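# Two robots move latched power supplies into tote on staging bench

## Task

Robot r1 begins in the work room; robot r2 begins in the store room, which also holds the tote. The connecting door is locked, but a service window is open. Both power supplies sit in cages on the work bench, each held by a latch that is freed by pressing the green lever on the supply. Remove both supplies and place each one entirely within the tote. At the end the tote must rest on the staging bench with nothing of it overhanging the bench edge. Release everything and move the robots away afterwards. If either robot tips over or is left leaning, the task fails.

## Robot and tools

Robots: r1 and r2 are identical Hello Robot Stretch 4 units. Each has an omni-wheel base, a mast with a lift, one arm that telescopes straight out, a three-joint wrist (yaw, pitch, roll) and a two-finger gripper. Cameras per robot: <r>_head_camera, <r>_head_left_camera, <r>_head_right_camera, <r>_wrist_camera (r = r1 or r2). Height about 1.6 m; the base rim lies within 0.23 m of the base origin.

Frames: the base frame sits on the floor under the base centre, x ahead, y to the left, z up. hand_pose is a point between the open fingertips given in that frame; with all wrist joints at zero its axes line up with the base. The odometry frame is where the base frame was at scene start. Each robot reports only in its own frames, so relative placement of the two robots has to be judged from images, lidar_m and wrist_depth_mm.

execute_actions: argument actions is a list holding one action (or empty, which just returns state and pictures). The action is an object keyed by "r1" and/or "r2". Per robot you may give:
- base: exactly one of translate_m (metres, -2 to 2, forward positive), strafe_m (metres, -2 to 2, left positive) or rotate_rad (radians, -3.2 to 3.2, counter-clockwise positive). These are offsets from where the base last measured itself, not poses.
- joints: absolute targets by name. lift_m 0 to 1.2 m; arm_m 0 to 0.55 m (extension); wrist_yaw_rad -1.134 to 4.276 (0 ahead, positive left, 3.14 folded back, beyond 3.4 the arm may block); wrist_pitch_rad -1.117 to 4.259 (0 level, 1.57 pointing down); wrist_roll_rad -1.117 to 4.259 (0 fingers level, positive turns clockwise seen from behind); gripper_m -0.038 to 0.141 m, the fingertip gap (negative means the tips squeeze each other). Done tolerances: 0.004 for lift, arm, gripper; 0.02 for yaw and roll; 0.05 for pitch. Joint targets outside range get clipped and the result notes it; any other bad value or unknown key rejects the whole call.
- pace: "slow", "default", "fast" or "max" (base up to 0.1/0.3/0.4/0.6 m/s and 1/2/3/4 rad/s; a raised lift above 0.2 lowers these, to 0.3 m/s and 1 rad/s at full height).
- contact_limits: {"arm_m": value} from 0 (gentlest) to 0.75; default 0.5.
- end_of_arm: "enable_torque", sent on its own, to re-enable wrist or gripper motors that shut off.
All motions in one action start at once; a single action runs at most 15 s. cameras picks which images come back (omit or ["all"] for all, [] for none). A robot or joint you omit can still be driving toward an earlier target.

wait(seconds 0 to 10) lets time pass and returns state and pictures. zoom_image(camera, region [x0,y0,x1,y1] in pixels, max 504x504) enlarges part of the latest image. read_manual gives only licence text. finished_scene(scene) closes the scene irrevocably and reports success; the goal must still hold then.

Result lines: base_status and joint_status give how each motion ended: done; off_target (resting away from target, maybe still pushing); contact_stop_at_<key> (hit something; that part goes slack, so a lift may sag or wheels roll); limit_stop_at_<name>, e.g. tilt (leaning past 6 degrees; lift, arm and wheels go slack and ignore commands) or own_body (self-collision guard, more likely with the gripper tipped up and rolled); time_out; torque_fault (wrist or gripper motor overloaded and went limp until enable_torque). on_its_own lists uncommanded behaviour; its "held at" is the held target, not the position. base_odometry counts wheel turns, so slips count as travel; if turned_by_wheels and turned_by_imu differ by more than about 0.1 rad, something was hit. base_tilt in degrees, forward and right positive, with a fixed offset up to about 1.5 degrees. motor_effort is percent of maximum, bracket = peak; a wheel value positive means turning right. lidar_m: 12 ranges in 30-degree sectors, first straight ahead, counting counter-clockwise; "-" is nothing seen or closer than 0.25 m; it misses glass, thin legs and much behind. wrist_depth_mm: 7x7 grid of depths 100 to 2000 mm from the wrist camera. Camera calibration (K, distortion, T_world_to_cam to the carrying robot's base frame) is given with small errors.

Gripping: command a gap smaller than the object; squeezing harder pulls it toward the wrist a bit. Neither the gap reading nor done proves a grasp; a firm squeeze shows in gripper_m effort. If the tips jam on a surface, raise the lift. Start of scene: lift_m 0.4 with wrist_yaw_rad 0 unfolds the wrist.

Avoid: robots pressing or hitting each other (any base contact then a few more millimetres is a hard press and ends the run); carrying over 1 kg with arm_m above 0.2 while driving or turning, especially fast; heavy pushes or pulls with a high gripper; dropping, slamming or slipping objects. Two robots differ in travel by up to about 3 cm per metre, so sharing a load is risky. Loose objects may be nudged occasionally.

Each tool is called after "Emit:" by a JSON object that holds its "api" and its "payload", one argument or row to a line.

## Session

Emit:
{"api": "execute_actions", "payload": {
  "actions": []
}}

Scene clock: 0.00 s.
r1.base_odometry: x=+0.000 y=+0.000 heading=+0.000 (m, m, rad; r1's odometry frame)
r1.turned_by_wheels: +0.000 (rad since the last result)
r1.turned_by_imu: +0.000 (rad since the last result)
r1.base_tilt: forward=+0.0 right=-0.3 (deg)
r1.lidar_m: 1.58 1.24 1.20 1.20 1.51 1.41 1.41 1.86 3.10 0.93 0.76 3.30
r1.base_status: not commanded
r1.joint_positions: lift_m=+0.231 arm_m=+0.001 wrist_yaw_rad=+3.044 wrist_pitch_rad=-0.013 wrist_roll_rad=+0.012 gripper_m=+0.057
r1.joint_status: not commanded
r1.motor_effort: lift_m=+21 arm_m=+0 wrist_yaw_rad=-1 wrist_pitch_rad=-6 wrist_roll_rad=-2 gripper_m=-3 wheel_0=+0 wheel_1=+0 wheel_2=+0 (%)
r1.hand_pose: x=-0.1067 y=+0.1152 z=+0.4126 quat_wxyz=(+0.049, +0.007, +0.005, +0.999) (m; r1's base frame)
r1.wrist_depth_mm: 114 136 1618 1499 1397 1308 1255 / 109 137 1618 1537 1397 1308 1255 / 116 138 1618 1499 1430 1336 1281 / 135 257 1576 1499 1430 1336 1255 / 1921 1708 1618 1537 1397 1397 1281 / 1255 1229 197 1205 196 1308 1281 / 904 878 960 - 960 891 904
r2.base_odometry: x=+0.000 y=+0.000 heading=+0.000 (m, m, rad; r2's odometry frame)
r2.turned_by_wheels: +0.000 (rad since the last result)
r2.turned_by_imu: +0.000 (rad since the last result)
r2.base_tilt: forward=+0.1 right=-0.2 (deg)
r2.lidar_m: 1.24 1.62 3.91 1.27 1.69 3.10 1.21 0.86 0.82 0.86 1.18 1.15
r2.base_status: not commanded
r2.joint_positions: lift_m=+0.227 arm_m=+0.002 wrist_yaw_rad=+3.208 wrist_pitch_rad=+0.012 wrist_roll_rad=+0.012 gripper_m=+0.057
r2.joint_status: not commanded
r2.motor_effort: lift_m=+20 arm_m=+0 wrist_yaw_rad=+0 wrist_pitch_rad=-7 wrist_roll_rad=-3 gripper_m=-3 wheel_0=-1 wheel_1=+0 wheel_2=+0 (%)
r2.hand_pose: x=-0.1211 y=+0.0680 z=+0.4013 quat_wxyz=(-0.033, -0.006, +0.006, +0.999) (m; r2's base frame)
r2.wrist_depth_mm: - 137 234 1756 - - - / - 110 136 1756 - - - / - 112 137 1756 - - - / - 127 154 1708 - - - / 191 946 1229 1756 - - - / 209 976 195 1464 202 1366 1308 / 208 931 991 108 1008 878 917
pictures: r1_head_camera, r1_head_left_camera, r1_head_right_camera, r1_wrist_camera, r2_head_camera, r2_head_left_camera, r2_head_right_camera, r2_wrist_camera
Images, in order (width x height): r1_head_camera 420x560, r1_head_left_camera 420x672, r1_head_right_camera 420x672, r1_wrist_camera 616x392, r2_head_camera 420x560, r2_head_left_camera 420x672, r2_head_right_camera 420x672, r2_wrist_camera 616x392.

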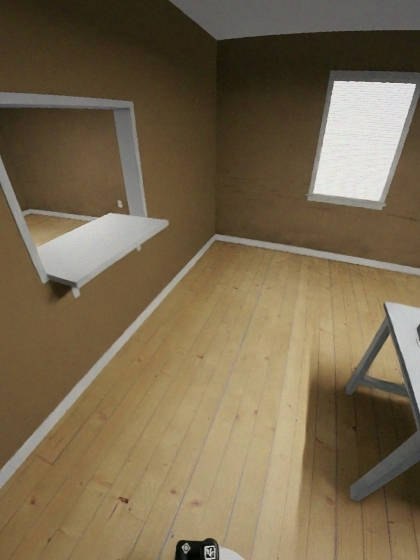

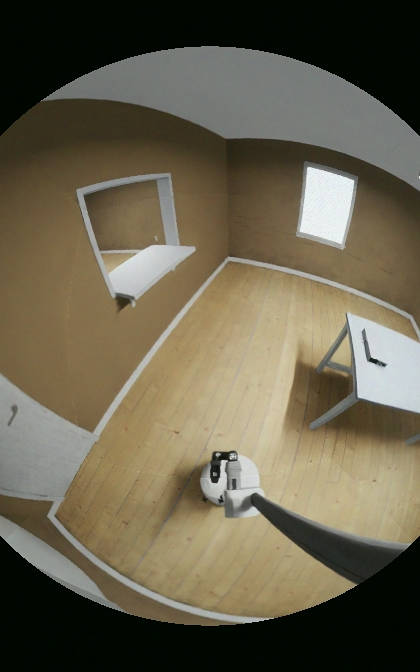

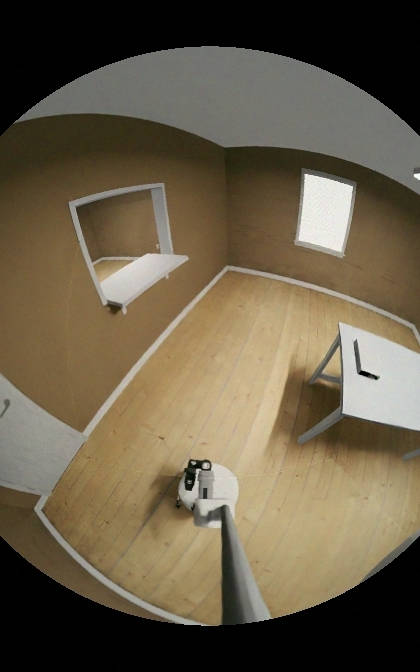

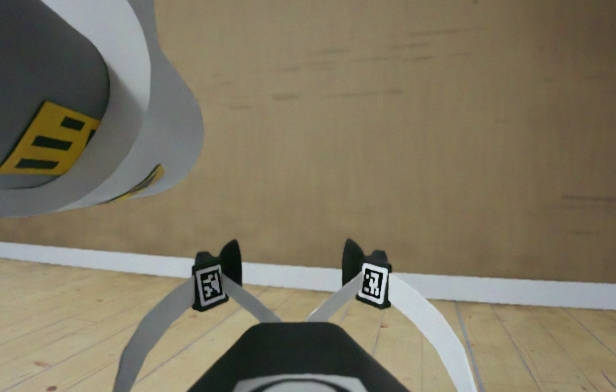

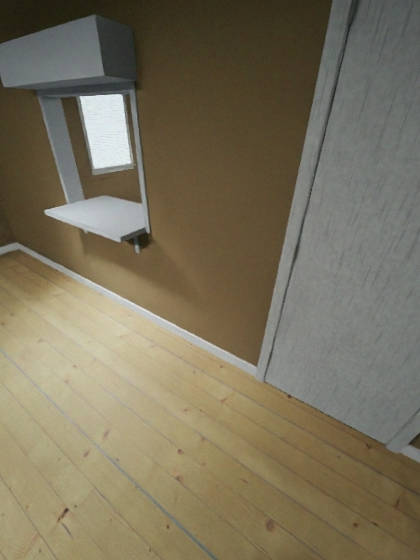

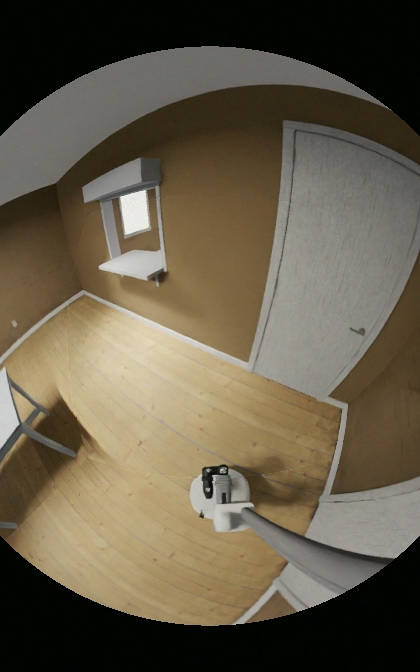

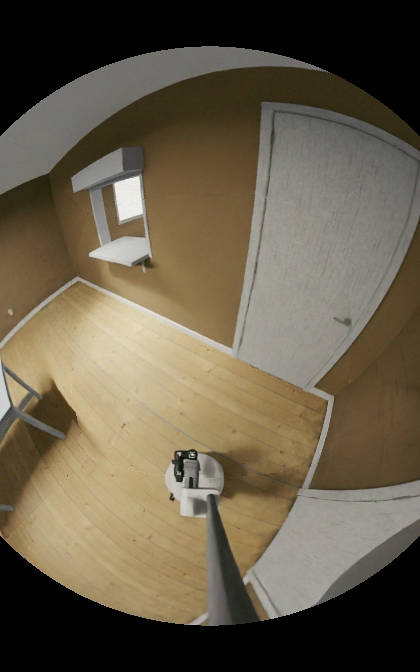

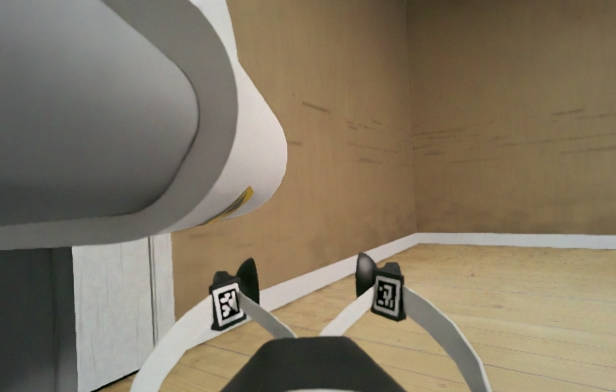

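Look around: r1 turn right, r2 turn left.

Emit:
{"api": "execute_actions", "payload": {
  "actions": [
    {"r1":{"base":{"rotate_rad":-1.2}},"r2":{"base":{"rotate_rad":1.5}}}
  ],
  "cameras": ["r1_head_camera","r1_head_left_camera","r2_head_camera","r2_head_left_camera"]
}}

Scene clock: 2.13 s.
r1.base_odometry: x=+0.000 y=+0.000 heading=-1.200 (m, m, rad; r1's odometry frame)
r1.turned_by_wheels: -1.200 (rad since the last result)
r1.turned_by_imu: -1.214 (rad since the last result)
r1.base_tilt: forward=+0.0 right=-0.4 (deg)
r1.lidar_m: 0.75 1.05 2.38 1.22 1.22 1.20 1.41 1.41 1.42 1.67 2.96 1.17
r1.base_status: done
r1.joint_positions: lift_m=+0.231 arm_m=+0.001 wrist_yaw_rad=+3.044 wrist_pitch_rad=-0.013 wrist_roll_rad=+0.012 gripper_m=+0.057
r1.joint_status: not commanded
r1.motor_effort: lift_m=+20(20) arm_m=+0(0) wrist_yaw_rad=-1(1) wrist_pitch_rad=-7(6) wrist_roll_rad=+0(1) gripper_m=-3(2) wheel_0=+1(3) wheel_1=+1(9) wheel_2=+0(5) (%)
r1.hand_pose: x=-0.1067 y=+0.1152 z=+0.4126 quat_wxyz=(+0.049, +0.007, +0.005, +0.999) (m; r1's base frame)
r1.wrist_depth_mm: 114 136 1756 1537 1255 1098 991 / 110 137 1808 1464 1255 1098 991 / 116 138 1708 1537 1281 1118 991 / 135 256 1808 1464 1255 1138 991 / 1336 1576 1756 1537 1229 1138 1008 / 1255 1281 198 1255 196 1118 1008 / 904 891 976 - 960 891 917
r2.base_odometry: x=+0.000 y=+0.000 heading=+1.499 (m, m, rad; r2's odometry frame)
r2.turned_by_wheels: +1.499 (rad since the last result)
r2.turned_by_imu: +1.513 (rad since the last result)
r2.base_tilt: forward=+0.1 right=-0.2 (deg)
r2.lidar_m: 1.23 1.52 3.10 1.32 0.85 0.82 0.86 1.14 1.17 1.20 1.59 3.69
r2.base_status: done
r2.joint_positions: lift_m=+0.227 arm_m=+0.002 wrist_yaw_rad=+3.208 wrist_pitch_rad=+0.012 wrist_roll_rad=+0.012 gripper_m=+0.057
r2.joint_status: not commanded
r2.motor_effort: lift_m=+20(19) arm_m=+0(1) wrist_yaw_rad=+0(0) wrist_pitch_rad=-7(7) wrist_roll_rad=-1(3) gripper_m=-3(4) wheel_0=-4(10) wheel_1=-2(6) wheel_2=-3(10) (%)
r2.hand_pose: x=-0.1211 y=+0.0680 z=+0.4013 quat_wxyz=(-0.033, -0.006, +0.006, +0.999) (m; r2's base frame)
r2.wrist_depth_mm: - 138 234 1008 878 788 715 / - 110 136 1025 878 788 715 / - 112 137 991 891 788 723 / - 127 154 1008 891 788 723 / 192 1308 1182 1042 891 798 723 / 210 1336 195 1025 202 798 723 / 208 991 1008 108 878 778 732
pictures: r1_head_camera, r1_head_left_camera, r2_head_camera, r2_head_left_camera
Images, in order (width x height): r1_head_camera 420x560, r1_head_left_camera 420x672, r2_head_camera 420x560, r2_head_left_camera 420x672.

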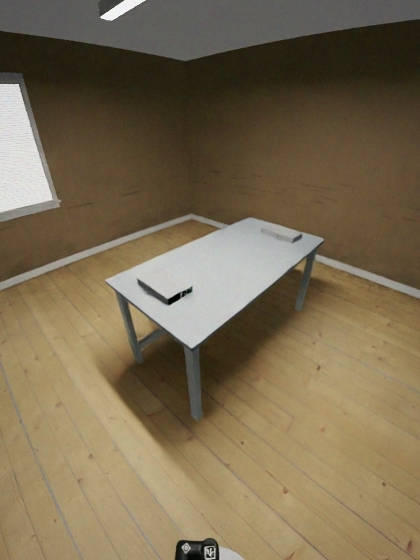

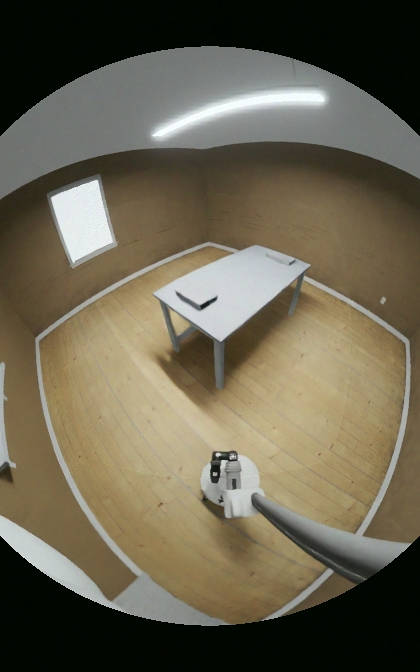

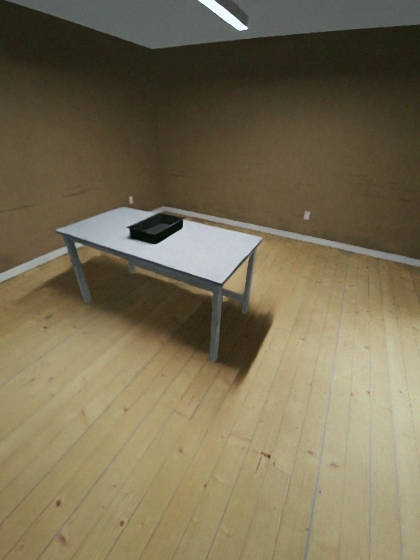

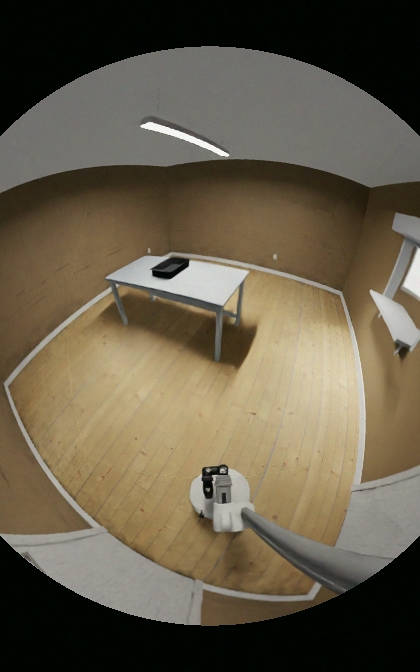

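Emit:
{"api": "zoom_image", "payload": {
  "camera": "r1_head_camera",
  "region": [120, 250, 220, 320]
}}

Emit:
{"api": "zoom_image", "payload": {
  "camera": "r1_head_camera",
  "region": [240, 205, 330, 260]
}}

Emit:
{"api": "zoom_image", "payload": {
  "camera": "r2_head_camera",
  "region": [50, 190, 270, 300]
}}

Region (120, 250, 220, 320) of r1_head_camera's 420x560 image, scaled by 5.040, with more detail than that image has; it fills the top 353 rows of this view, and the rest is white.

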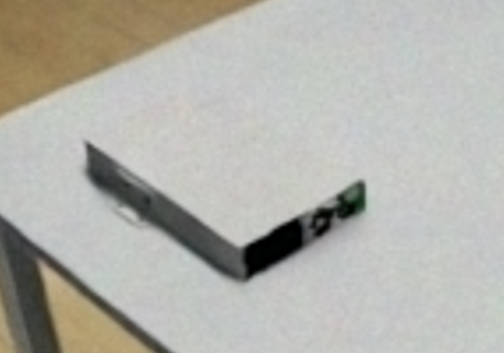

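Region (240, 205, 330, 260) of r1_head_camera's 420x560 image, scaled by 5.600, with more detail than that image has.

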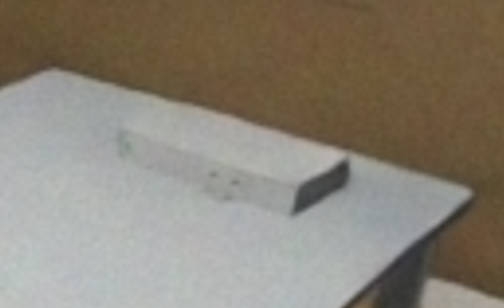

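Region (50, 190, 270, 300) of r2_head_camera's 420x560 image, scaled by 2.291, with more detail than that image has.

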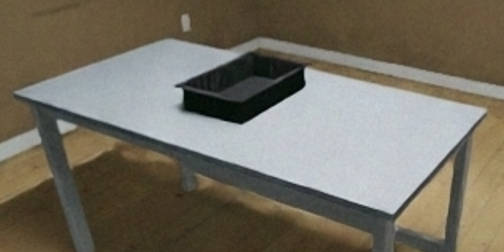

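Emit:
{"api": "execute_actions", "payload": {
  "actions": [
    {"r1":{"base":{"rotate_rad":0.785},"joints":{"lift_m":0.68,"wrist_yaw_rad":0,"wrist_pitch_rad":0.3}},"r2":{"base":{"rotate_rad":-0.466}}}
  ],
  "cameras": []
}}

Emit:
{"api": "execute_actions", "payload": {
  "actions": [
    {"r1":{"base":{"strafe_m":-0.68}},"r2":{"base":{"translate_m":1.75},"pace":"fast"}}
  ],
  "cameras": ["r1_head_camera","r1_wrist_camera","r2_head_camera","r2_head_right_camera"]
}}

Scene clock: 6.20 s.
r1.base_odometry: x=+0.000 y=+0.000 heading=-0.415 (m, m, rad; r1's odometry frame)
r1.turned_by_wheels: +0.785 (rad since the last result)
r1.turned_by_imu: +0.795 (rad since the last result)
r1.base_tilt: forward=+0.0 right=-0.3 (deg)
r1.lidar_m: 3.30 1.37 1.20 1.20 1.20 1.46 1.41 1.50 2.06 3.10 0.81 0.77
r1.base_status: done
r1.joint_positions: lift_m=+0.680 arm_m=+0.001 wrist_yaw_rad=+0.000 wrist_pitch_rad=+0.302 wrist_roll_rad=+0.012 gripper_m=+0.057
r1.joint_status: all done
r1.motor_effort: lift_m=+23(24) arm_m=+0(0) wrist_yaw_rad=-2(8) wrist_pitch_rad=-6(7) wrist_roll_rad=+1(0) gripper_m=-3(3) wheel_0=-1(5) wheel_1=+0(5) wheel_2=+0(6) (%)
r1.hand_pose: x=+0.4473 y=-0.0873 z=+0.7722 quat_wxyz=(+0.989, +0.006, +0.150, -0.001) (m; r1's base frame)
r1.wrist_depth_mm: 1921 - - - - - - / 1921 - - - - - - / 1863 - - - - 878 634 / 1921 - - - - - - / 1708 1708 1808 1756 1661 1756 1808 / 1308 1308 197 1336 197 1255 1281 / 1118 1060 1138 - 1160 1138 1138
r2.base_odometry: x=+0.000 y=+0.000 heading=+1.034 (m, m, rad; r2's odometry frame)
r2.turned_by_wheels: -0.465 (rad since the last result)
r2.turned_by_imu: -0.468 (rad since the last result)
r2.base_tilt: forward=+0.1 right=-0.2 (deg)
r2.lidar_m: 3.89 1.24 1.61 3.09 1.22 0.86 0.80 0.83 1.20 1.17 1.18 1.64
r2.base_status: done
r2.joint_positions: lift_m=+0.227 arm_m=+0.002 wrist_yaw_rad=+3.208 wrist_pitch_rad=+0.012 wrist_roll_rad=+0.012 gripper_m=+0.057
r2.joint_status: not commanded
r2.motor_effort: lift_m=+20(20) arm_m=+0(0) wrist_yaw_rad=+0(0) wrist_pitch_rad=-7(7) wrist_roll_rad=+0(2) gripper_m=-3(3) wheel_0=+4(10) wheel_1=+2(8) wheel_2=+3(11) (%)
r2.hand_pose: x=-0.1211 y=+0.0680 z=+0.4013 quat_wxyz=(-0.033, -0.006, +0.006, +0.999) (m; r2's base frame)
r2.wrist_depth_mm: - 137 234 931 931 904 917 / - 110 136 931 931 917 904 / - 112 137 917 917 917 917 / - 127 154 917 917 917 917 / 191 960 931 931 917 904 917 / 209 960 195 931 202 917 917 / 208 960 931 108 917 878 891
pictures: none
No camera images: the call's "cameras" was empty. Leave "cameras" out to get every camera's image.

Scene clock: 11.87 s.
r1.base_odometry: x=-0.274 y=-0.622 heading=-0.415 (m, m, rad; r1's odometry frame)
r1.turned_by_wheels: +0.000 (rad since the last result)
r1.turned_by_imu: +0.003 (rad since the last result)
r1.base_tilt: forward=-0.1 right=-0.3 (deg)
r1.lidar_m: 0.54 0.56 1.83 1.87 1.95 1.47 1.42 1.49 2.09 2.43 0.80 0.58
r1.base_status: done
r1.joint_positions: lift_m=+0.680 arm_m=+0.001 wrist_yaw_rad=+0.000 wrist_pitch_rad=+0.302 wrist_roll_rad=+0.012 gripper_m=+0.057
r1.joint_status: not commanded
r1.motor_effort: lift_m=+22(23) arm_m=+0(0) wrist_yaw_rad=-1(1) wrist_pitch_rad=-6(7) wrist_roll_rad=+0(2) gripper_m=-3(1) wheel_0=-1(10) wheel_1=+2(4) wheel_2=+0(1) (%)
r1.hand_pose: x=+0.4473 y=-0.0874 z=+0.7723 quat_wxyz=(+0.989, +0.006, +0.150, -0.001) (m; r1's base frame)
r1.wrist_depth_mm: - - - - - - - / - - - - - - - / - 640 569 574 585 609 627 / 355 345 349 353 355 362 364 / 1661 397 394 404 404 415 418 / 1308 418 197 1182 198 1281 1255 / 1118 484 1160 - 1182 1118 1118
r2.base_odometry: x=+0.894 y=+1.504 heading=+1.034 (m, m, rad; r2's odometry frame)
r2.turned_by_wheels: +0.000 (rad since the last result)
r2.turned_by_imu: +0.005 (rad since the last result)
r2.base_tilt: forward=+0.1 right=-0.2 (deg)
r2.lidar_m: 2.16 2.24 0.58 0.50 0.55 0.77 2.54 1.69 0.99 0.94 0.97 1.68
r2.base_status: done
r2.joint_positions: lift_m=+0.227 arm_m=+0.002 wrist_yaw_rad=+3.208 wrist_pitch_rad=+0.012 wrist_roll_rad=+0.012 gripper_m=+0.057
r2.joint_status: not commanded
r2.motor_effort: lift_m=+20(20) arm_m=+0(0) wrist_yaw_rad=+0(0) wrist_pitch_rad=-6(6) wrist_roll_rad=-1(0) gripper_m=-3(3) wheel_0=+4(11) wheel_1=+2(8) wheel_2=-1(14) (%)
r2.hand_pose: x=-0.1211 y=+0.0680 z=+0.4013 quat_wxyz=(-0.033, -0.006, +0.006, +0.999) (m; r2's base frame)
r2.wrist_depth_mm: - 137 234 - - - - / - 110 137 - - - - / - 111 137 - - - - / - 127 154 - - - - / 192 - - - - - - / 210 1576 195 1464 202 1336 1308 / 208 991 1008 108 1008 878 917
pictures: r1_head_camera, r1_wrist_camera, r2_head_camera, r2_head_right_camera
camera_calibration (this result's frames):
r1_wrist_camera: T_world_to_cam=[[-0.0346269, -0.9994, 0.00126787, -0.0808289], [-0.336039, 0.0104482, -0.94179, 0.924498], [0.941211, -0.0330374, -0.336199, 0.064153], [0, 0, 0, 1]] pos_world=[0.247487, -0.0883203, 0.892353]
Images, in order (width x height): r1_head_camera 420x560, r1_wrist_camera 616x392, r2_head_camera 420x560, r2_head_right_camera 420x672.

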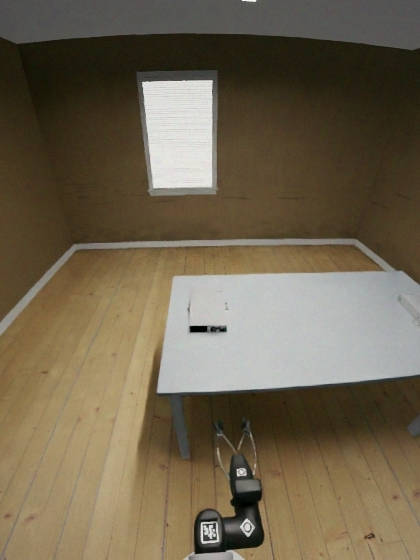

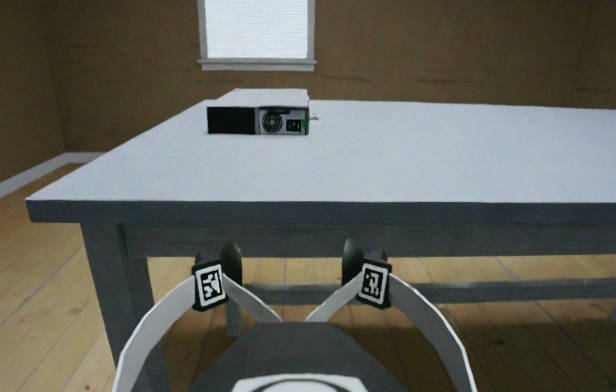

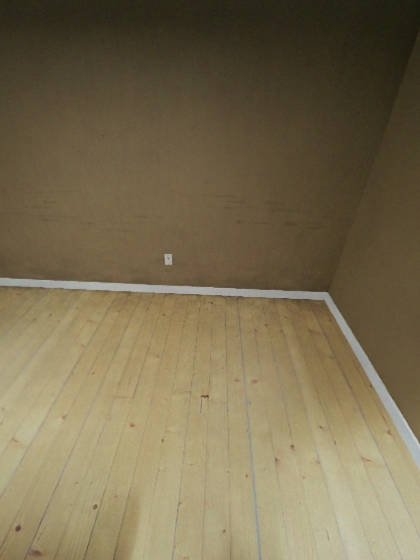

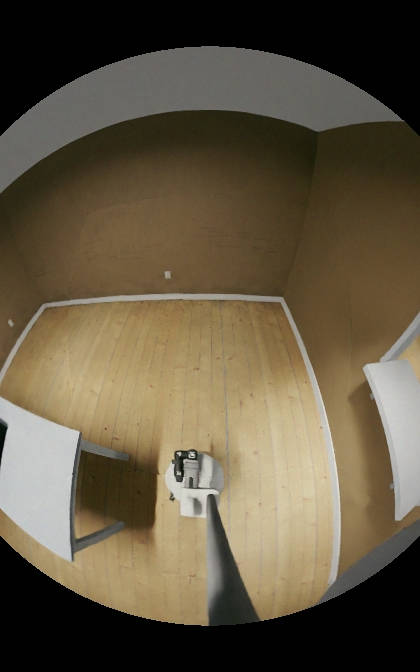

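Emit:
{"api": "execute_actions", "payload": {
  "actions": [
    {"r1":{"joints":{"lift_m":0.77,"arm_m":0.0,"gripper_m":0.1}},"r2":{"base":{"rotate_rad":-1.56},"joints":{"lift_m":1.0,"wrist_yaw_rad":0,"wrist_pitch_rad":0.6}}}
  ],
  "cameras": []
}}

Emit:
{"api": "execute_actions", "payload": {
  "actions": [
    {"r1":{"joints":{"arm_m":0.25}},"r2":{"base":{"translate_m":0.4}}}
  ],
  "cameras": ["r1_head_camera","r1_wrist_camera","r2_head_camera"]
}}

Emit:
{"api": "zoom_image", "payload": {
  "camera": "r1_wrist_camera",
  "region": [200, 120, 400, 260]
}}

Scene clock: 15.97 s.
r1.base_odometry: x=-0.274 y=-0.622 heading=-0.415 (m, m, rad; r1's odometry frame)
r1.turned_by_wheels: +0.000 (rad since the last result)
r1.turned_by_imu: +0.000 (rad since the last result)
r1.base_tilt: forward=+0.0 right=-0.4 (deg)
r1.lidar_m: 0.55 0.58 1.81 1.86 1.96 1.48 1.43 1.51 2.07 2.41 0.78 0.59
r1.base_status: not commanded
r1.joint_positions: lift_m=+0.770 arm_m=+0.001 wrist_yaw_rad=+0.000 wrist_pitch_rad=+0.302 wrist_roll_rad=+0.012 gripper_m=+0.100
r1.joint_status: all done
r1.motor_effort: lift_m=+23(25) arm_m=+0(0) wrist_yaw_rad=-1(1) wrist_pitch_rad=-7(5) wrist_roll_rad=+0(1) gripper_m=-2(2) wheel_0=-1(1) wheel_1=+2(2) wheel_2=+0(0) (%)
r1.hand_pose: x=+0.4473 y=-0.0874 z=+0.8622 quat_wxyz=(+0.989, +0.006, +0.150, -0.001) (m; r1's base frame)
r1.wrist_depth_mm: - - - - - - - / - - - - - - - / - - 866 878 976 1025 1060 / - - 597 603 603 609 621 / 1863 421 427 433 436 439 436 / 1397 375 377 375 436 392 445 / 1182 488 1229 - 1255 1229 1255
r2.base_odometry: x=+0.894 y=+1.504 heading=-0.525 (m, m, rad; r2's odometry frame)
r2.turned_by_wheels: -1.559 (rad since the last result)
r2.turned_by_imu: -1.572 (rad since the last result)
r2.base_tilt: forward=+0.1 right=-0.2 (deg)
r2.lidar_m: 0.94 0.98 1.70 2.17 2.24 0.55 0.52 0.59 2.69 2.54 1.67 0.99
r2.base_status: done
r2.joint_positions: lift_m=+1.000 arm_m=+0.002 wrist_yaw_rad=+0.000 wrist_pitch_rad=+0.602 wrist_roll_rad=+0.012 gripper_m=+0.057
r2.joint_status: all done
r2.motor_effort: lift_m=+22(25) arm_m=+0(0) wrist_yaw_rad=-1(7) wrist_pitch_rad=-4(4) wrist_roll_rad=-2(2) gripper_m=-4(2) wheel_0=+4(9) wheel_1=+2(8) wheel_2=+1(9) (%)
r2.hand_pose: x=+0.4104 y=-0.0873 z=+1.0147 quat_wxyz=(+0.955, +0.006, +0.296, -0.002) (m; r2's base frame)
r2.wrist_depth_mm: 854 - - - - 866 866 / 904 946 904 891 866 917 946 / 976 991 991 1008 1008 1025 1025 / 1098 1098 1118 1118 1118 1138 1138 / 1205 1205 1229 1229 1205 1255 1255 / 1366 1366 195 1336 202 1366 1366 / 1281 1229 1229 108 1229 1182 1205
pictures: none
No camera images: the call's "cameras" was empty. Leave "cameras" out to get every camera's image.

Scene clock: 18.77 s.
r1.base_odometry: x=-0.274 y=-0.622 heading=-0.415 (m, m, rad; r1's odometry frame)
r1.turned_by_wheels: +0.000 (rad since the last result)
r1.turned_by_imu: +0.000 (rad since the last result)
r1.base_tilt: forward=+0.0 right=-0.4 (deg)
r1.lidar_m: 0.55 0.59 1.82 1.87 1.97 1.49 1.42 1.48 2.11 2.42 0.80 0.58
r1.base_status: not commanded
r1.joint_positions: lift_m=+0.770 arm_m=+0.248 wrist_yaw_rad=+0.000 wrist_pitch_rad=+0.302 wrist_roll_rad=+0.012 gripper_m=+0.100
r1.joint_status: all done
r1.motor_effort: lift_m=+23(23) arm_m=+9(12) wrist_yaw_rad=-2(3) wrist_pitch_rad=-7(6) wrist_roll_rad=-1(2) gripper_m=+0(2) wheel_0=-1(1) wheel_1=+2(2) wheel_2=+0(0) (%)
r1.hand_pose: x=+0.6947 y=-0.0874 z=+0.8622 quat_wxyz=(+0.989, +0.006, +0.150, -0.001) (m; r1's base frame)
r1.wrist_depth_mm: - - - - - - - / - - - - - - - / - - - - - - - / - - 462 517 603 603 615 / 1808 415 402 404 430 433 433 / 324 310 306 322 309 338 336 / 270 270 281 - 286 274 283
r2.base_odometry: x=+1.240 y=+1.304 heading=-0.525 (m, m, rad; r2's odometry frame)
r2.turned_by_wheels: +0.000 (rad since the last result)
r2.turned_by_imu: +0.001 (rad since the last result)
r2.base_tilt: forward=+0.1 right=-0.2 (deg)
r2.lidar_m: 0.53 0.58 1.14 2.14 2.24 3.13 0.90 0.98 2.65 2.57 1.10 0.57
r2.base_status: done
r2.joint_positions: lift_m=+1.000 arm_m=+0.002 wrist_yaw_rad=+0.000 wrist_pitch_rad=+0.602 wrist_roll_rad=+0.012 gripper_m=+0.057
r2.joint_status: not commanded
r2.motor_effort: lift_m=+22(22) arm_m=-1(0) wrist_yaw_rad=+0(1) wrist_pitch_rad=-4(5) wrist_roll_rad=-2(3) gripper_m=-3(2) wheel_0=+4(10) wheel_1=+2(8) wheel_2=-2(12) (%)
r2.hand_pose: x=+0.4104 y=-0.0874 z=+1.0148 quat_wxyz=(+0.955, +0.006, +0.296, -0.002) (m; r2's base frame)
r2.wrist_depth_mm: - - - - - - 512 / - - - - 866 842 554 / 668 654 640 627 615 609 585 / 512 504 496 488 477 473 466 / 427 424 424 427 418 421 424 / 788 798 195 788 202 820 831 / 891 891 891 108 917 917 946
pictures: r1_head_camera, r1_wrist_camera, r2_head_camera
camera_calibration (this result's frames):
r1_wrist_camera: T_world_to_cam=[[-0.0344696, -0.999405, 0.00127012, -0.0724437], [-0.336101, 0.0103953, -0.941768, 1.09233], [0.941195, -0.0328893, -0.33626, -0.138424], [0, 0, 0, 1]] pos_world=[0.49492, -0.0883084, 0.982266]
Images, in order (width x height): r1_head_camera 420x560, r1_wrist_camera 616x392, r2_head_camera 420x560.

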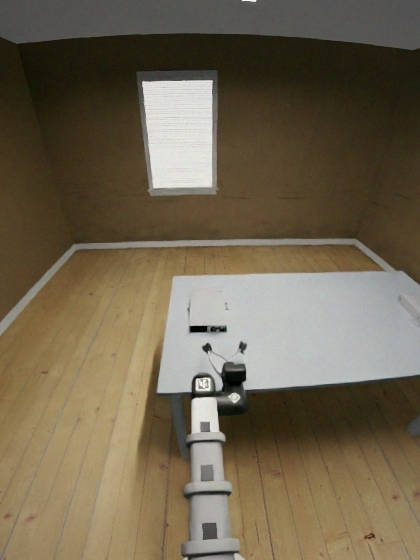

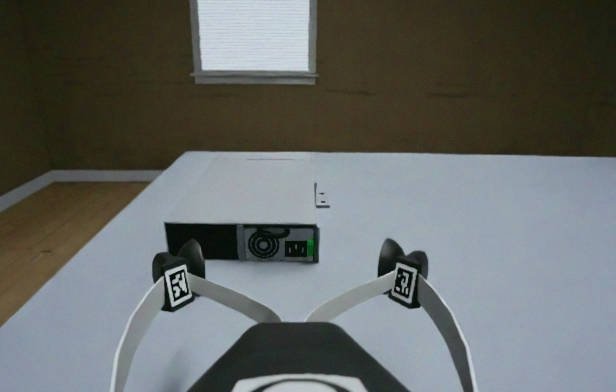

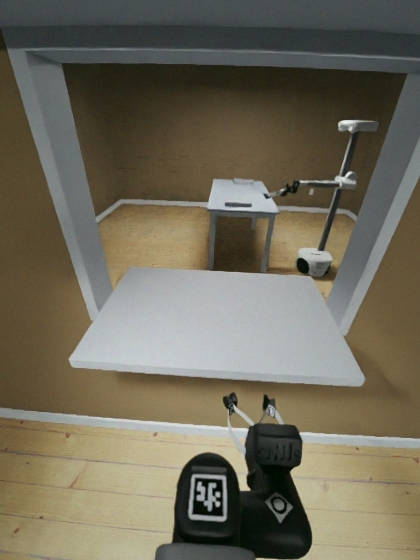

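Region (200, 120, 400, 260) of r1_wrist_camera's 616x392 image, scaled by 2.520; it fills the top 353 rows of this view, and the rest is white.

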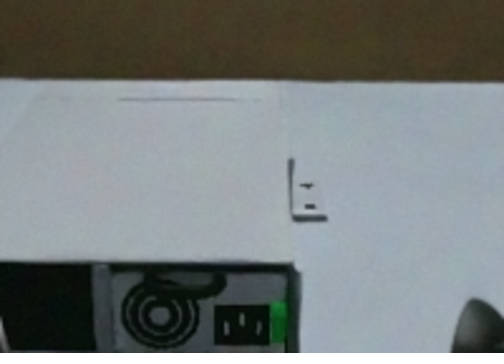

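Emit:
{"api": "zoom_image", "payload": {
  "camera": "r1_head_camera",
  "region": [180, 280, 260, 360]
}}

Emit:
{"api": "execute_actions", "payload": {
  "actions": [
    {"r1":{"joints":{"arm_m":0.4,"lift_m":0.9,"wrist_pitch_rad":0.9,"gripper_m":0.14}}}
  ],
  "cameras": ["r1_wrist_camera","r2_head_camera"]
}}

Region (180, 280, 260, 360) of r1_head_camera's 420x560 image, scaled by 6.300, with more detail than that image has.

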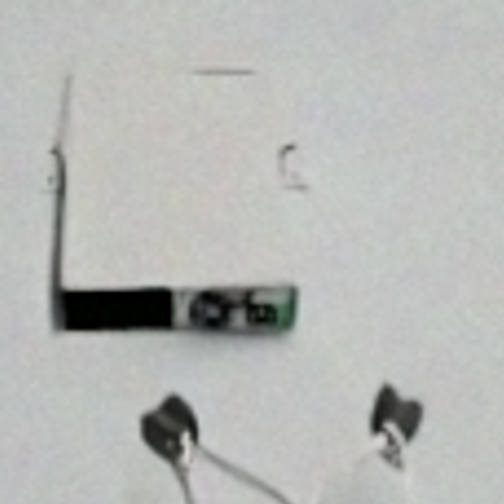

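Scene clock: 20.53 s.
r1.base_odometry: x=-0.274 y=-0.622 heading=-0.415 (m, m, rad; r1's odometry frame)
r1.turned_by_wheels: +0.000 (rad since the last result)
r1.turned_by_imu: +0.000 (rad since the last result)
r1.base_tilt: forward=-0.1 right=-0.4 (deg)
r1.lidar_m: 0.55 0.60 1.82 1.87 1.94 1.48 1.40 1.49 2.10 2.43 0.82 0.59
r1.base_status: not commanded
r1.joint_positions: lift_m=+0.900 arm_m=+0.398 wrist_yaw_rad=+0.000 wrist_pitch_rad=+0.901 wrist_roll_rad=+0.012 gripper_m=+0.140
r1.joint_status: all done
r1.motor_effort: lift_m=+23(24) arm_m=+9(10) wrist_yaw_rad=-3(10) wrist_pitch_rad=-3(76) wrist_roll_rad=+0(0) gripper_m=-1(1) wheel_0=+0(1) wheel_1=+1(2) wheel_2=+0(2) (%)
r1.hand_pose: x=+0.7484 y=-0.0874 z=+0.8519 quat_wxyz=(+0.900, +0.005, +0.435, -0.002) (m; r1's base frame)
r1.wrist_depth_mm: 1708 521 436 459 530 539 549 / 1537 439 377 392 459 469 477 / 1336 379 338 347 407 410 418 / 353 351 351 349 362 368 373 / 317 317 322 327 329 330 336 / 289 285 286 293 290 300 306 / 267 268 276 - 281 278 283
r2.base_odometry: x=+1.240 y=+1.304 heading=-0.525 (m, m, rad; r2's odometry frame)
r2.turned_by_wheels: +0.000 (rad since the last result)
r2.turned_by_imu: +0.000 (rad since the last result)
r2.base_tilt: forward=+0.2 right=-0.2 (deg)
r2.lidar_m: 0.53 0.57 1.17 2.11 2.25 3.09 0.92 0.98 2.68 2.59 1.12 0.57
r2.base_status: not commanded
r2.joint_positions: lift_m=+1.000 arm_m=+0.002 wrist_yaw_rad=+0.000 wrist_pitch_rad=+0.602 wrist_roll_rad=+0.012 gripper_m=+0.057
r2.joint_status: not commanded
r2.motor_effort: lift_m=+22(22) arm_m=+0(0) wrist_yaw_rad=+0(0) wrist_pitch_rad=-5(5) wrist_roll_rad=-1(1) gripper_m=-3(3) wheel_0=+4(4) wheel_1=+2(2) wheel_2=-2(1) (%)
r2.hand_pose: x=+0.4104 y=-0.0874 z=+1.0148 quat_wxyz=(+0.955, +0.006, +0.296, -0.002) (m; r2's base frame)
r2.wrist_depth_mm: - - - - - - 517 / - - - - 866 831 549 / 668 654 647 627 621 603 585 / 512 504 496 488 477 473 466 / 427 424 424 427 418 424 424 / 788 798 195 798 202 820 831 / 891 878 904 108 917 917 946
pictures: r1_wrist_camera, r2_head_camera
camera_calibration (this result's frames):
r1_wrist_camera: T_world_to_cam=[[-0.0277716, -0.999403, 0.0205714, -0.0920584], [-0.808577, 0.0103595, -0.588299, 1.15307], [0.587734, -0.0329715, -0.808382, 0.474274], [0, 0, 0, 1]] pos_world=[0.651045, -0.0883112, 1.06364]
Images, in order (width x height): r1_wrist_camera 616x392, r2_head_camera 420x560.

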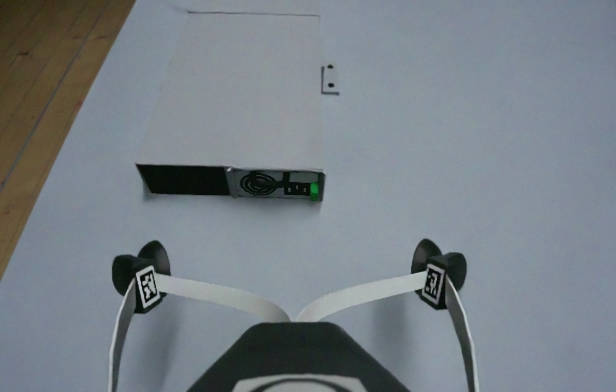

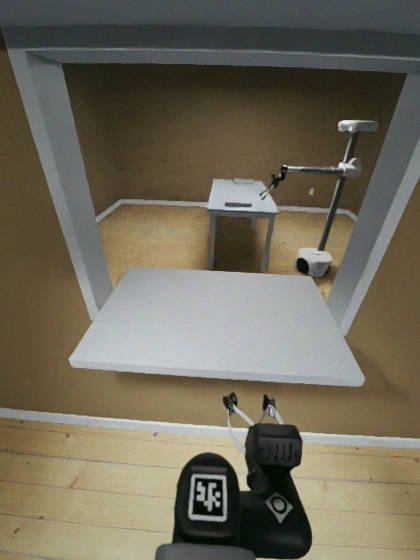

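Emit:
{"api": "zoom_image", "payload": {
  "camera": "r1_wrist_camera",
  "region": [220, 150, 340, 220]
}}

Emit:
{"api": "zoom_image", "payload": {
  "camera": "r2_head_camera",
  "region": [205, 160, 295, 225]
}}

Region (220, 150, 340, 220) of r1_wrist_camera's 616x392 image, scaled by 4.200; it fills the top 294 rows of this view, and the rest is white.

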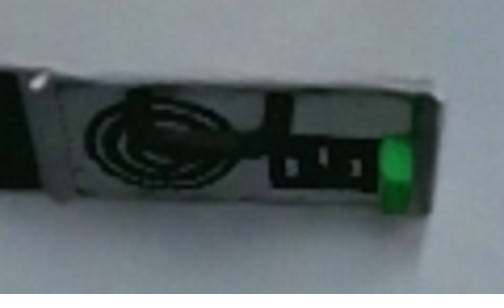

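Region (205, 160, 295, 225) of r2_head_camera's 420x560 image, scaled by 5.600, with more detail than that image has.

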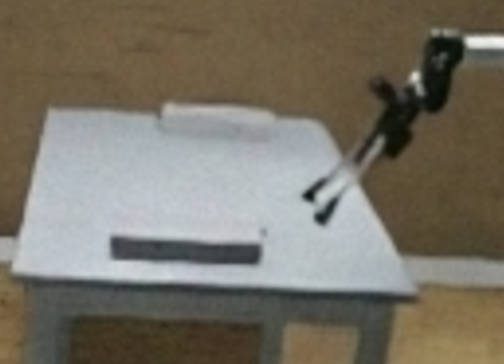

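Emit:
{"api": "execute_actions", "payload": {
  "actions": [
    {"r1":{"base":{"strafe_m":0.008},"joints":{"arm_m":0.33,"lift_m":0.765,"wrist_pitch_rad":0.45,"gripper_m":0.09}}}
  ],
  "cameras": ["r1_wrist_camera","r2_head_camera","r1_head_camera"]
}}

Emit:
{"api": "zoom_image", "payload": {
  "camera": "r2_head_camera",
  "region": [215, 170, 295, 225]
}}

Scene clock: 22.70 s.
r1.base_odometry: x=-0.271 y=-0.615 heading=-0.415 (m, m, rad; r1's odometry frame)
r1.turned_by_wheels: +0.000 (rad since the last result)
r1.turned_by_imu: +0.000 (rad since the last result)
r1.base_tilt: forward=+0.0 right=-0.4 (deg)
r1.lidar_m: 0.55 0.61 1.81 1.87 1.95 1.45 1.41 1.50 2.08 2.41 0.79 0.56
r1.base_status: done
r1.joint_positions: lift_m=+0.765 arm_m=+0.332 wrist_yaw_rad=+0.000 wrist_pitch_rad=+0.452 wrist_roll_rad=+0.012 gripper_m=+0.090
r1.joint_status: all done
r1.motor_effort: lift_m=+18(21) arm_m=-9(10) wrist_yaw_rad=-1(3) wrist_pitch_rad=-8(12) wrist_roll_rad=-2(2) gripper_m=-2(2) wheel_0=+2(4) wheel_1=-1(7) wheel_2=+0(2) (%)
r1.hand_pose: x=+0.7620 y=-0.0874 z=+0.8173 quat_wxyz=(+0.975, +0.006, +0.224, -0.001) (m; r1's base frame)
r1.wrist_depth_mm: - - - - - - - / - - - - - - - / - 569 410 442 544 559 574 / 1808 368 338 320 407 407 415 / 304 312 314 319 320 322 322 / 254 246 241 253 246 265 265 / 218 219 228 - 230 224 227
r2.base_odometry: x=+1.240 y=+1.304 heading=-0.525 (m, m, rad; r2's odometry frame)
r2.turned_by_wheels: +0.000 (rad since the last result)
r2.turned_by_imu: +0.001 (rad since the last result)
r2.base_tilt: forward=+0.1 right=-0.2 (deg)
r2.lidar_m: 0.55 0.59 1.10 2.15 2.24 3.12 0.90 0.99 2.66 2.58 1.11 0.56
r2.base_status: not commanded
r2.joint_positions: lift_m=+1.000 arm_m=+0.002 wrist_yaw_rad=+0.000 wrist_pitch_rad=+0.602 wrist_roll_rad=+0.012 gripper_m=+0.057
r2.joint_status: not commanded
r2.motor_effort: lift_m=+22(22) arm_m=+0(0) wrist_yaw_rad=-1(1) wrist_pitch_rad=-5(5) wrist_roll_rad=-1(2) gripper_m=-3(3) wheel_0=+3(4) wheel_1=+2(2) wheel_2=-2(2) (%)
r2.hand_pose: x=+0.4104 y=-0.0874 z=+1.0148 quat_wxyz=(+0.955, +0.006, +0.296, -0.002) (m; r2's base frame)
r2.wrist_depth_mm: - - - - - - 517 / - - - - 866 842 549 / 668 661 640 627 615 603 591 / 512 504 496 488 480 473 466 / 427 424 421 424 418 421 427 / 788 798 194 798 202 809 831 / 904 878 904 108 917 917 960
pictures: r1_head_camera, r1_wrist_camera, r2_head_camera
camera_calibration (this result's frames):
r1_wrist_camera: T_world_to_cam=[[-0.034119, -0.999397, 0.00644731, -0.0746275], [-0.473409, 0.0104799, -0.88078, 1.12745], [0.880182, -0.0331036, -0.473481, -0.0582409], [0, 0, 0, 1]] pos_world=[0.58246, -0.0883261, 0.965939]
Images, in order (width x height): r1_head_camera 420x560, r1_wrist_camera 616x392, r2_head_camera 420x560.

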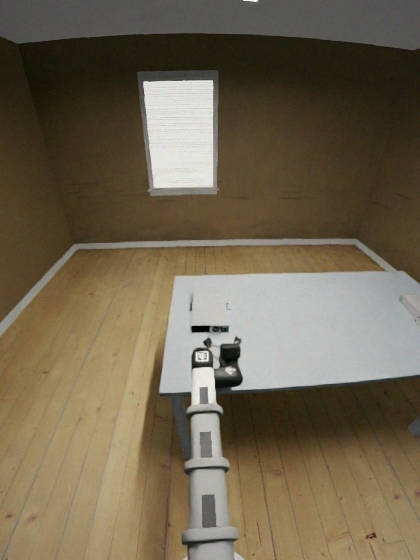

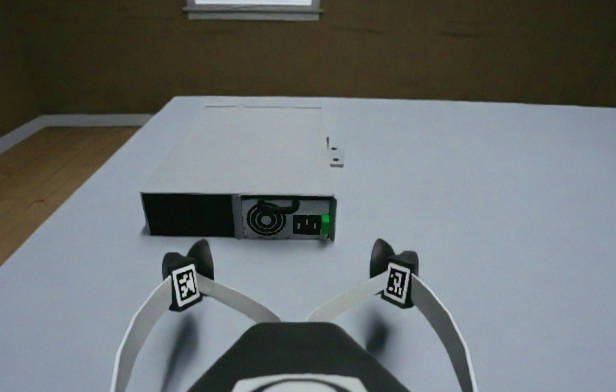

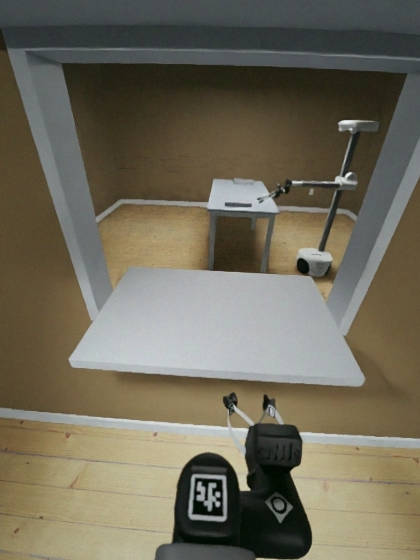

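Region (215, 170, 295, 225) of r2_head_camera's 420x560 image, scaled by 6.300, with more detail than that image has; it fills the top 346 rows of this view, and the rest is white.

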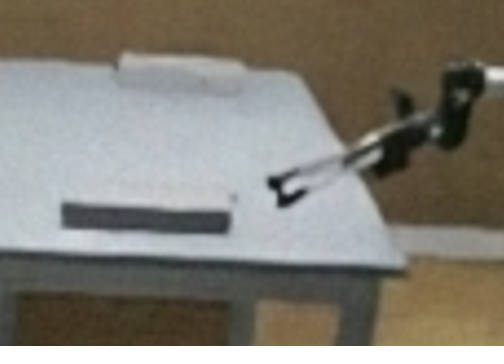

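Emit:
{"api": "execute_actions", "payload": {
  "actions": [
    {"r1":{"joints":{"arm_m":0.385,"lift_m":0.747},"pace":"slow"}}
  ],
  "cameras": ["r1_wrist_camera","r2_head_camera"]
}}

Emit:
{"api": "zoom_image", "payload": {
  "camera": "r2_head_camera",
  "region": [225, 180, 285, 220]
}}

Scene clock: 24.77 s.
r1.base_odometry: x=-0.271 y=-0.615 heading=-0.415 (m, m, rad; r1's odometry frame)
r1.turned_by_wheels: +0.000 (rad since the last result)
r1.turned_by_imu: +0.000 (rad since the last result)
r1.base_tilt: forward=-0.1 right=-0.3 (deg)
r1.lidar_m: 0.54 0.60 1.81 1.86 1.92 1.48 1.42 1.48 2.09 2.41 0.79 0.57
r1.base_status: not commanded
r1.joint_positions: lift_m=+0.747 arm_m=+0.383 wrist_yaw_rad=+0.000 wrist_pitch_rad=+0.452 wrist_roll_rad=+0.012 gripper_m=+0.090
r1.joint_status: all done
r1.motor_effort: lift_m=+18(18) arm_m=+9(12) wrist_yaw_rad=-2(1) wrist_pitch_rad=-7(7) wrist_roll_rad=-1(1) gripper_m=+0(1) wheel_0=+2(2) wheel_1=-1(1) wheel_2=+0(0) (%)
r1.hand_pose: x=+0.8137 y=-0.0874 z=+0.7993 quat_wxyz=(+0.975, +0.006, +0.224, -0.001) (m; r1's base frame)
r1.wrist_depth_mm: - - - - - - - / - - - - - - - / - 484 364 389 500 504 517 / 1025 296 268 271 368 373 375 / 278 281 268 267 291 293 293 / 230 224 220 230 224 240 241 / 198 199 206 - 209 204 206
r2.base_odometry: x=+1.240 y=+1.304 heading=-0.525 (m, m, rad; r2's odometry frame)
r2.turned_by_wheels: +0.000 (rad since the last result)
r2.turned_by_imu: +0.001 (rad since the last result)
r2.base_tilt: forward=+0.1 right=-0.2 (deg)
r2.lidar_m: 0.55 0.55 1.14 2.16 2.25 3.08 0.89 0.95 2.68 2.55 1.12 0.58
r2.base_status: not commanded
r2.joint_positions: lift_m=+1.000 arm_m=+0.002 wrist_yaw_rad=+0.000 wrist_pitch_rad=+0.602 wrist_roll_rad=+0.012 gripper_m=+0.057
r2.joint_status: not commanded
r2.motor_effort: lift_m=+22(22) arm_m=-1(0) wrist_yaw_rad=-1(0) wrist_pitch_rad=-6(5) wrist_roll_rad=-3(2) gripper_m=-2(2) wheel_0=+4(4) wheel_1=+2(2) wheel_2=-2(2) (%)
r2.hand_pose: x=+0.4104 y=-0.0874 z=+1.0148 quat_wxyz=(+0.955, +0.006, +0.296, -0.002) (m; r2's base frame)
r2.wrist_depth_mm: - - - - - - 517 / - - - - 866 842 554 / 668 661 647 627 615 603 585 / 512 504 496 488 480 469 462 / 427 424 418 427 418 424 427 / 788 798 195 788 202 820 831 / 904 878 891 108 917 917 946
pictures: r1_wrist_camera, r2_head_camera
camera_calibration (this result's frames):
r1_wrist_camera: T_world_to_cam=[[-0.0341116, -0.999397, 0.00644548, -0.0727501], [-0.473364, 0.0104763, -0.880805, 1.13606], [0.880206, -0.0330967, -0.473436, -0.112321], [0, 0, 0, 1]] pos_world=[0.634155, -0.0883254, 0.94794]
Images, in order (width x height): r1_wrist_camera 616x392, r2_head_camera 420x560.

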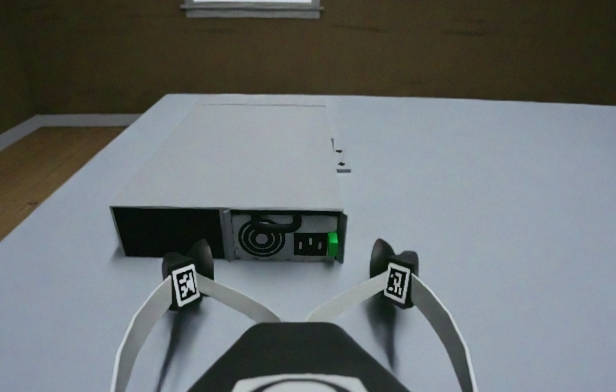

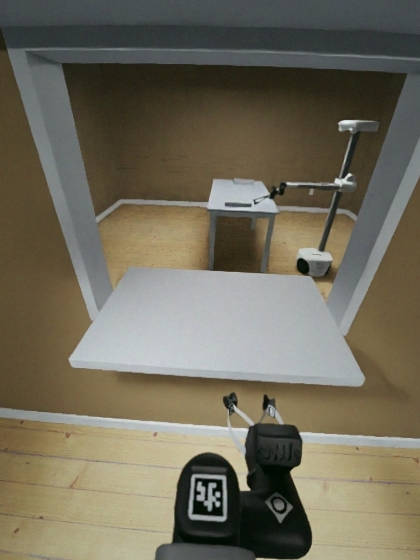

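Region (225, 180, 285, 220) of r2_head_camera's 420x560 image, scaled by 8.400, with more detail than that image has.

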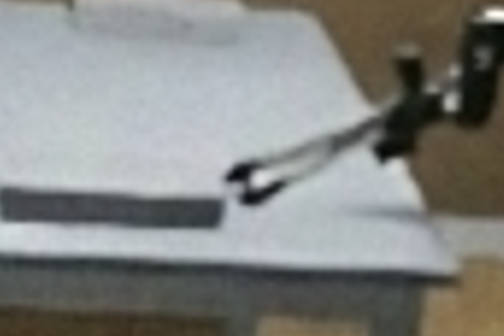

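Emit:
{"api": "execute_actions", "payload": {
  "actions": [
    {"r1":{"joints":{"arm_m":0.41,"gripper_m":0.073},"pace":"slow","contact_limits":{"arm_m":0.15}}}
  ],
  "cameras": ["r1_wrist_camera"]
}}

Emit:
{"api": "zoom_image", "payload": {
  "camera": "r1_wrist_camera",
  "region": [160, 190, 420, 330]
}}

Scene clock: 26.27 s.
r1.base_odometry: x=-0.271 y=-0.615 heading=-0.415 (m, m, rad; r1's odometry frame)
r1.turned_by_wheels: +0.000 (rad since the last result)
r1.turned_by_imu: +0.000 (rad since the last result)
r1.base_tilt: forward=+0.0 right=-0.4 (deg)
r1.lidar_m: 0.55 0.58 1.81 1.87 1.95 1.47 1.41 1.47 2.09 2.43 0.80 0.59
r1.base_status: not commanded
r1.joint_positions: lift_m=+0.747 arm_m=+0.408 wrist_yaw_rad=+0.000 wrist_pitch_rad=+0.452 wrist_roll_rad=+0.012 gripper_m=+0.073
r1.joint_status: all done
r1.motor_effort: lift_m=+18(18) arm_m=+9(8) wrist_yaw_rad=-2(1) wrist_pitch_rad=-8(8) wrist_roll_rad=-1(2) gripper_m=-1(4) wheel_0=+2(2) wheel_1=-1(1) wheel_2=+0(0) (%)
r1.contact_limits: arm_m 0.15
r1.hand_pose: x=+0.8387 y=-0.0874 z=+0.7993 quat_wxyz=(+0.975, +0.006, +0.224, -0.001) (m; r1's base frame)
r1.wrist_depth_mm: - - - - - - - / - - - - - - - / - 480 362 384 496 508 525 / 1008 281 267 271 368 373 377 / 278 270 234 237 290 291 293 / 231 224 220 231 204 239 241 / 198 199 206 - 210 203 206
r2.base_odometry: x=+1.240 y=+1.304 heading=-0.525 (m, m, rad; r2's odometry frame)
r2.turned_by_wheels: +0.000 (rad since the last result)
r2.turned_by_imu: +0.000 (rad since the last result)
r2.base_tilt: forward=+0.2 right=-0.2 (deg)
r2.lidar_m: 0.52 0.59 1.11 2.13 2.25 3.11 0.92 0.97 2.69 2.58 1.11 0.57
r2.base_status: not commanded
r2.joint_positions: lift_m=+1.000 arm_m=+0.002 wrist_yaw_rad=+0.000 wrist_pitch_rad=+0.602 wrist_roll_rad=+0.012 gripper_m=+0.057
r2.joint_status: not commanded
r2.motor_effort: lift_m=+22(22) arm_m=+0(0) wrist_yaw_rad=-1(0) wrist_pitch_rad=-5(5) wrist_roll_rad=-1(2) gripper_m=-2(3) wheel_0=+4(4) wheel_1=+2(2) wheel_2=-2(2) (%)
r2.hand_pose: x=+0.4104 y=-0.0874 z=+1.0148 quat_wxyz=(+0.955, +0.006, +0.296, -0.002) (m; r2's base frame)
r2.wrist_depth_mm: - - - - - - 512 / - - - - 866 842 554 / 668 661 640 634 621 603 585 / 512 504 496 488 480 469 469 / 424 427 421 424 418 424 427 / 778 788 195 788 202 820 831 / 904 878 904 108 917 931 946
pictures: r1_wrist_camera
camera_calibration (this result's frames):
r1_wrist_camera: T_world_to_cam=[[-0.0339441, -0.999403, 0.0064457, -0.0719953], [-0.473365, 0.0103968, -0.880805, 1.14789], [0.880212, -0.0329493, -0.473436, -0.134309], [0, 0, 0, 1]] pos_world=[0.659145, -0.088312, 0.94794]
Images, in order (width x height): r1_wrist_camera 616x392.

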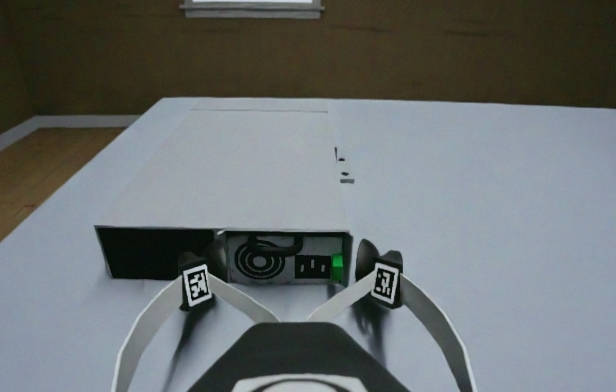

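Region (160, 190, 420, 330) of r1_wrist_camera's 616x392 image, scaled by 1.938; it fills the top 271 rows of this view, and the rest is white.

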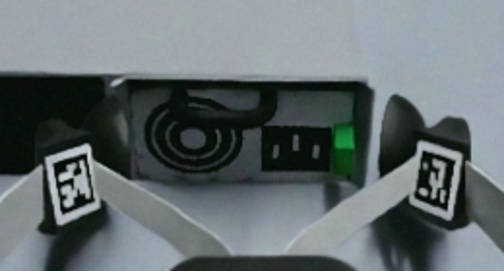

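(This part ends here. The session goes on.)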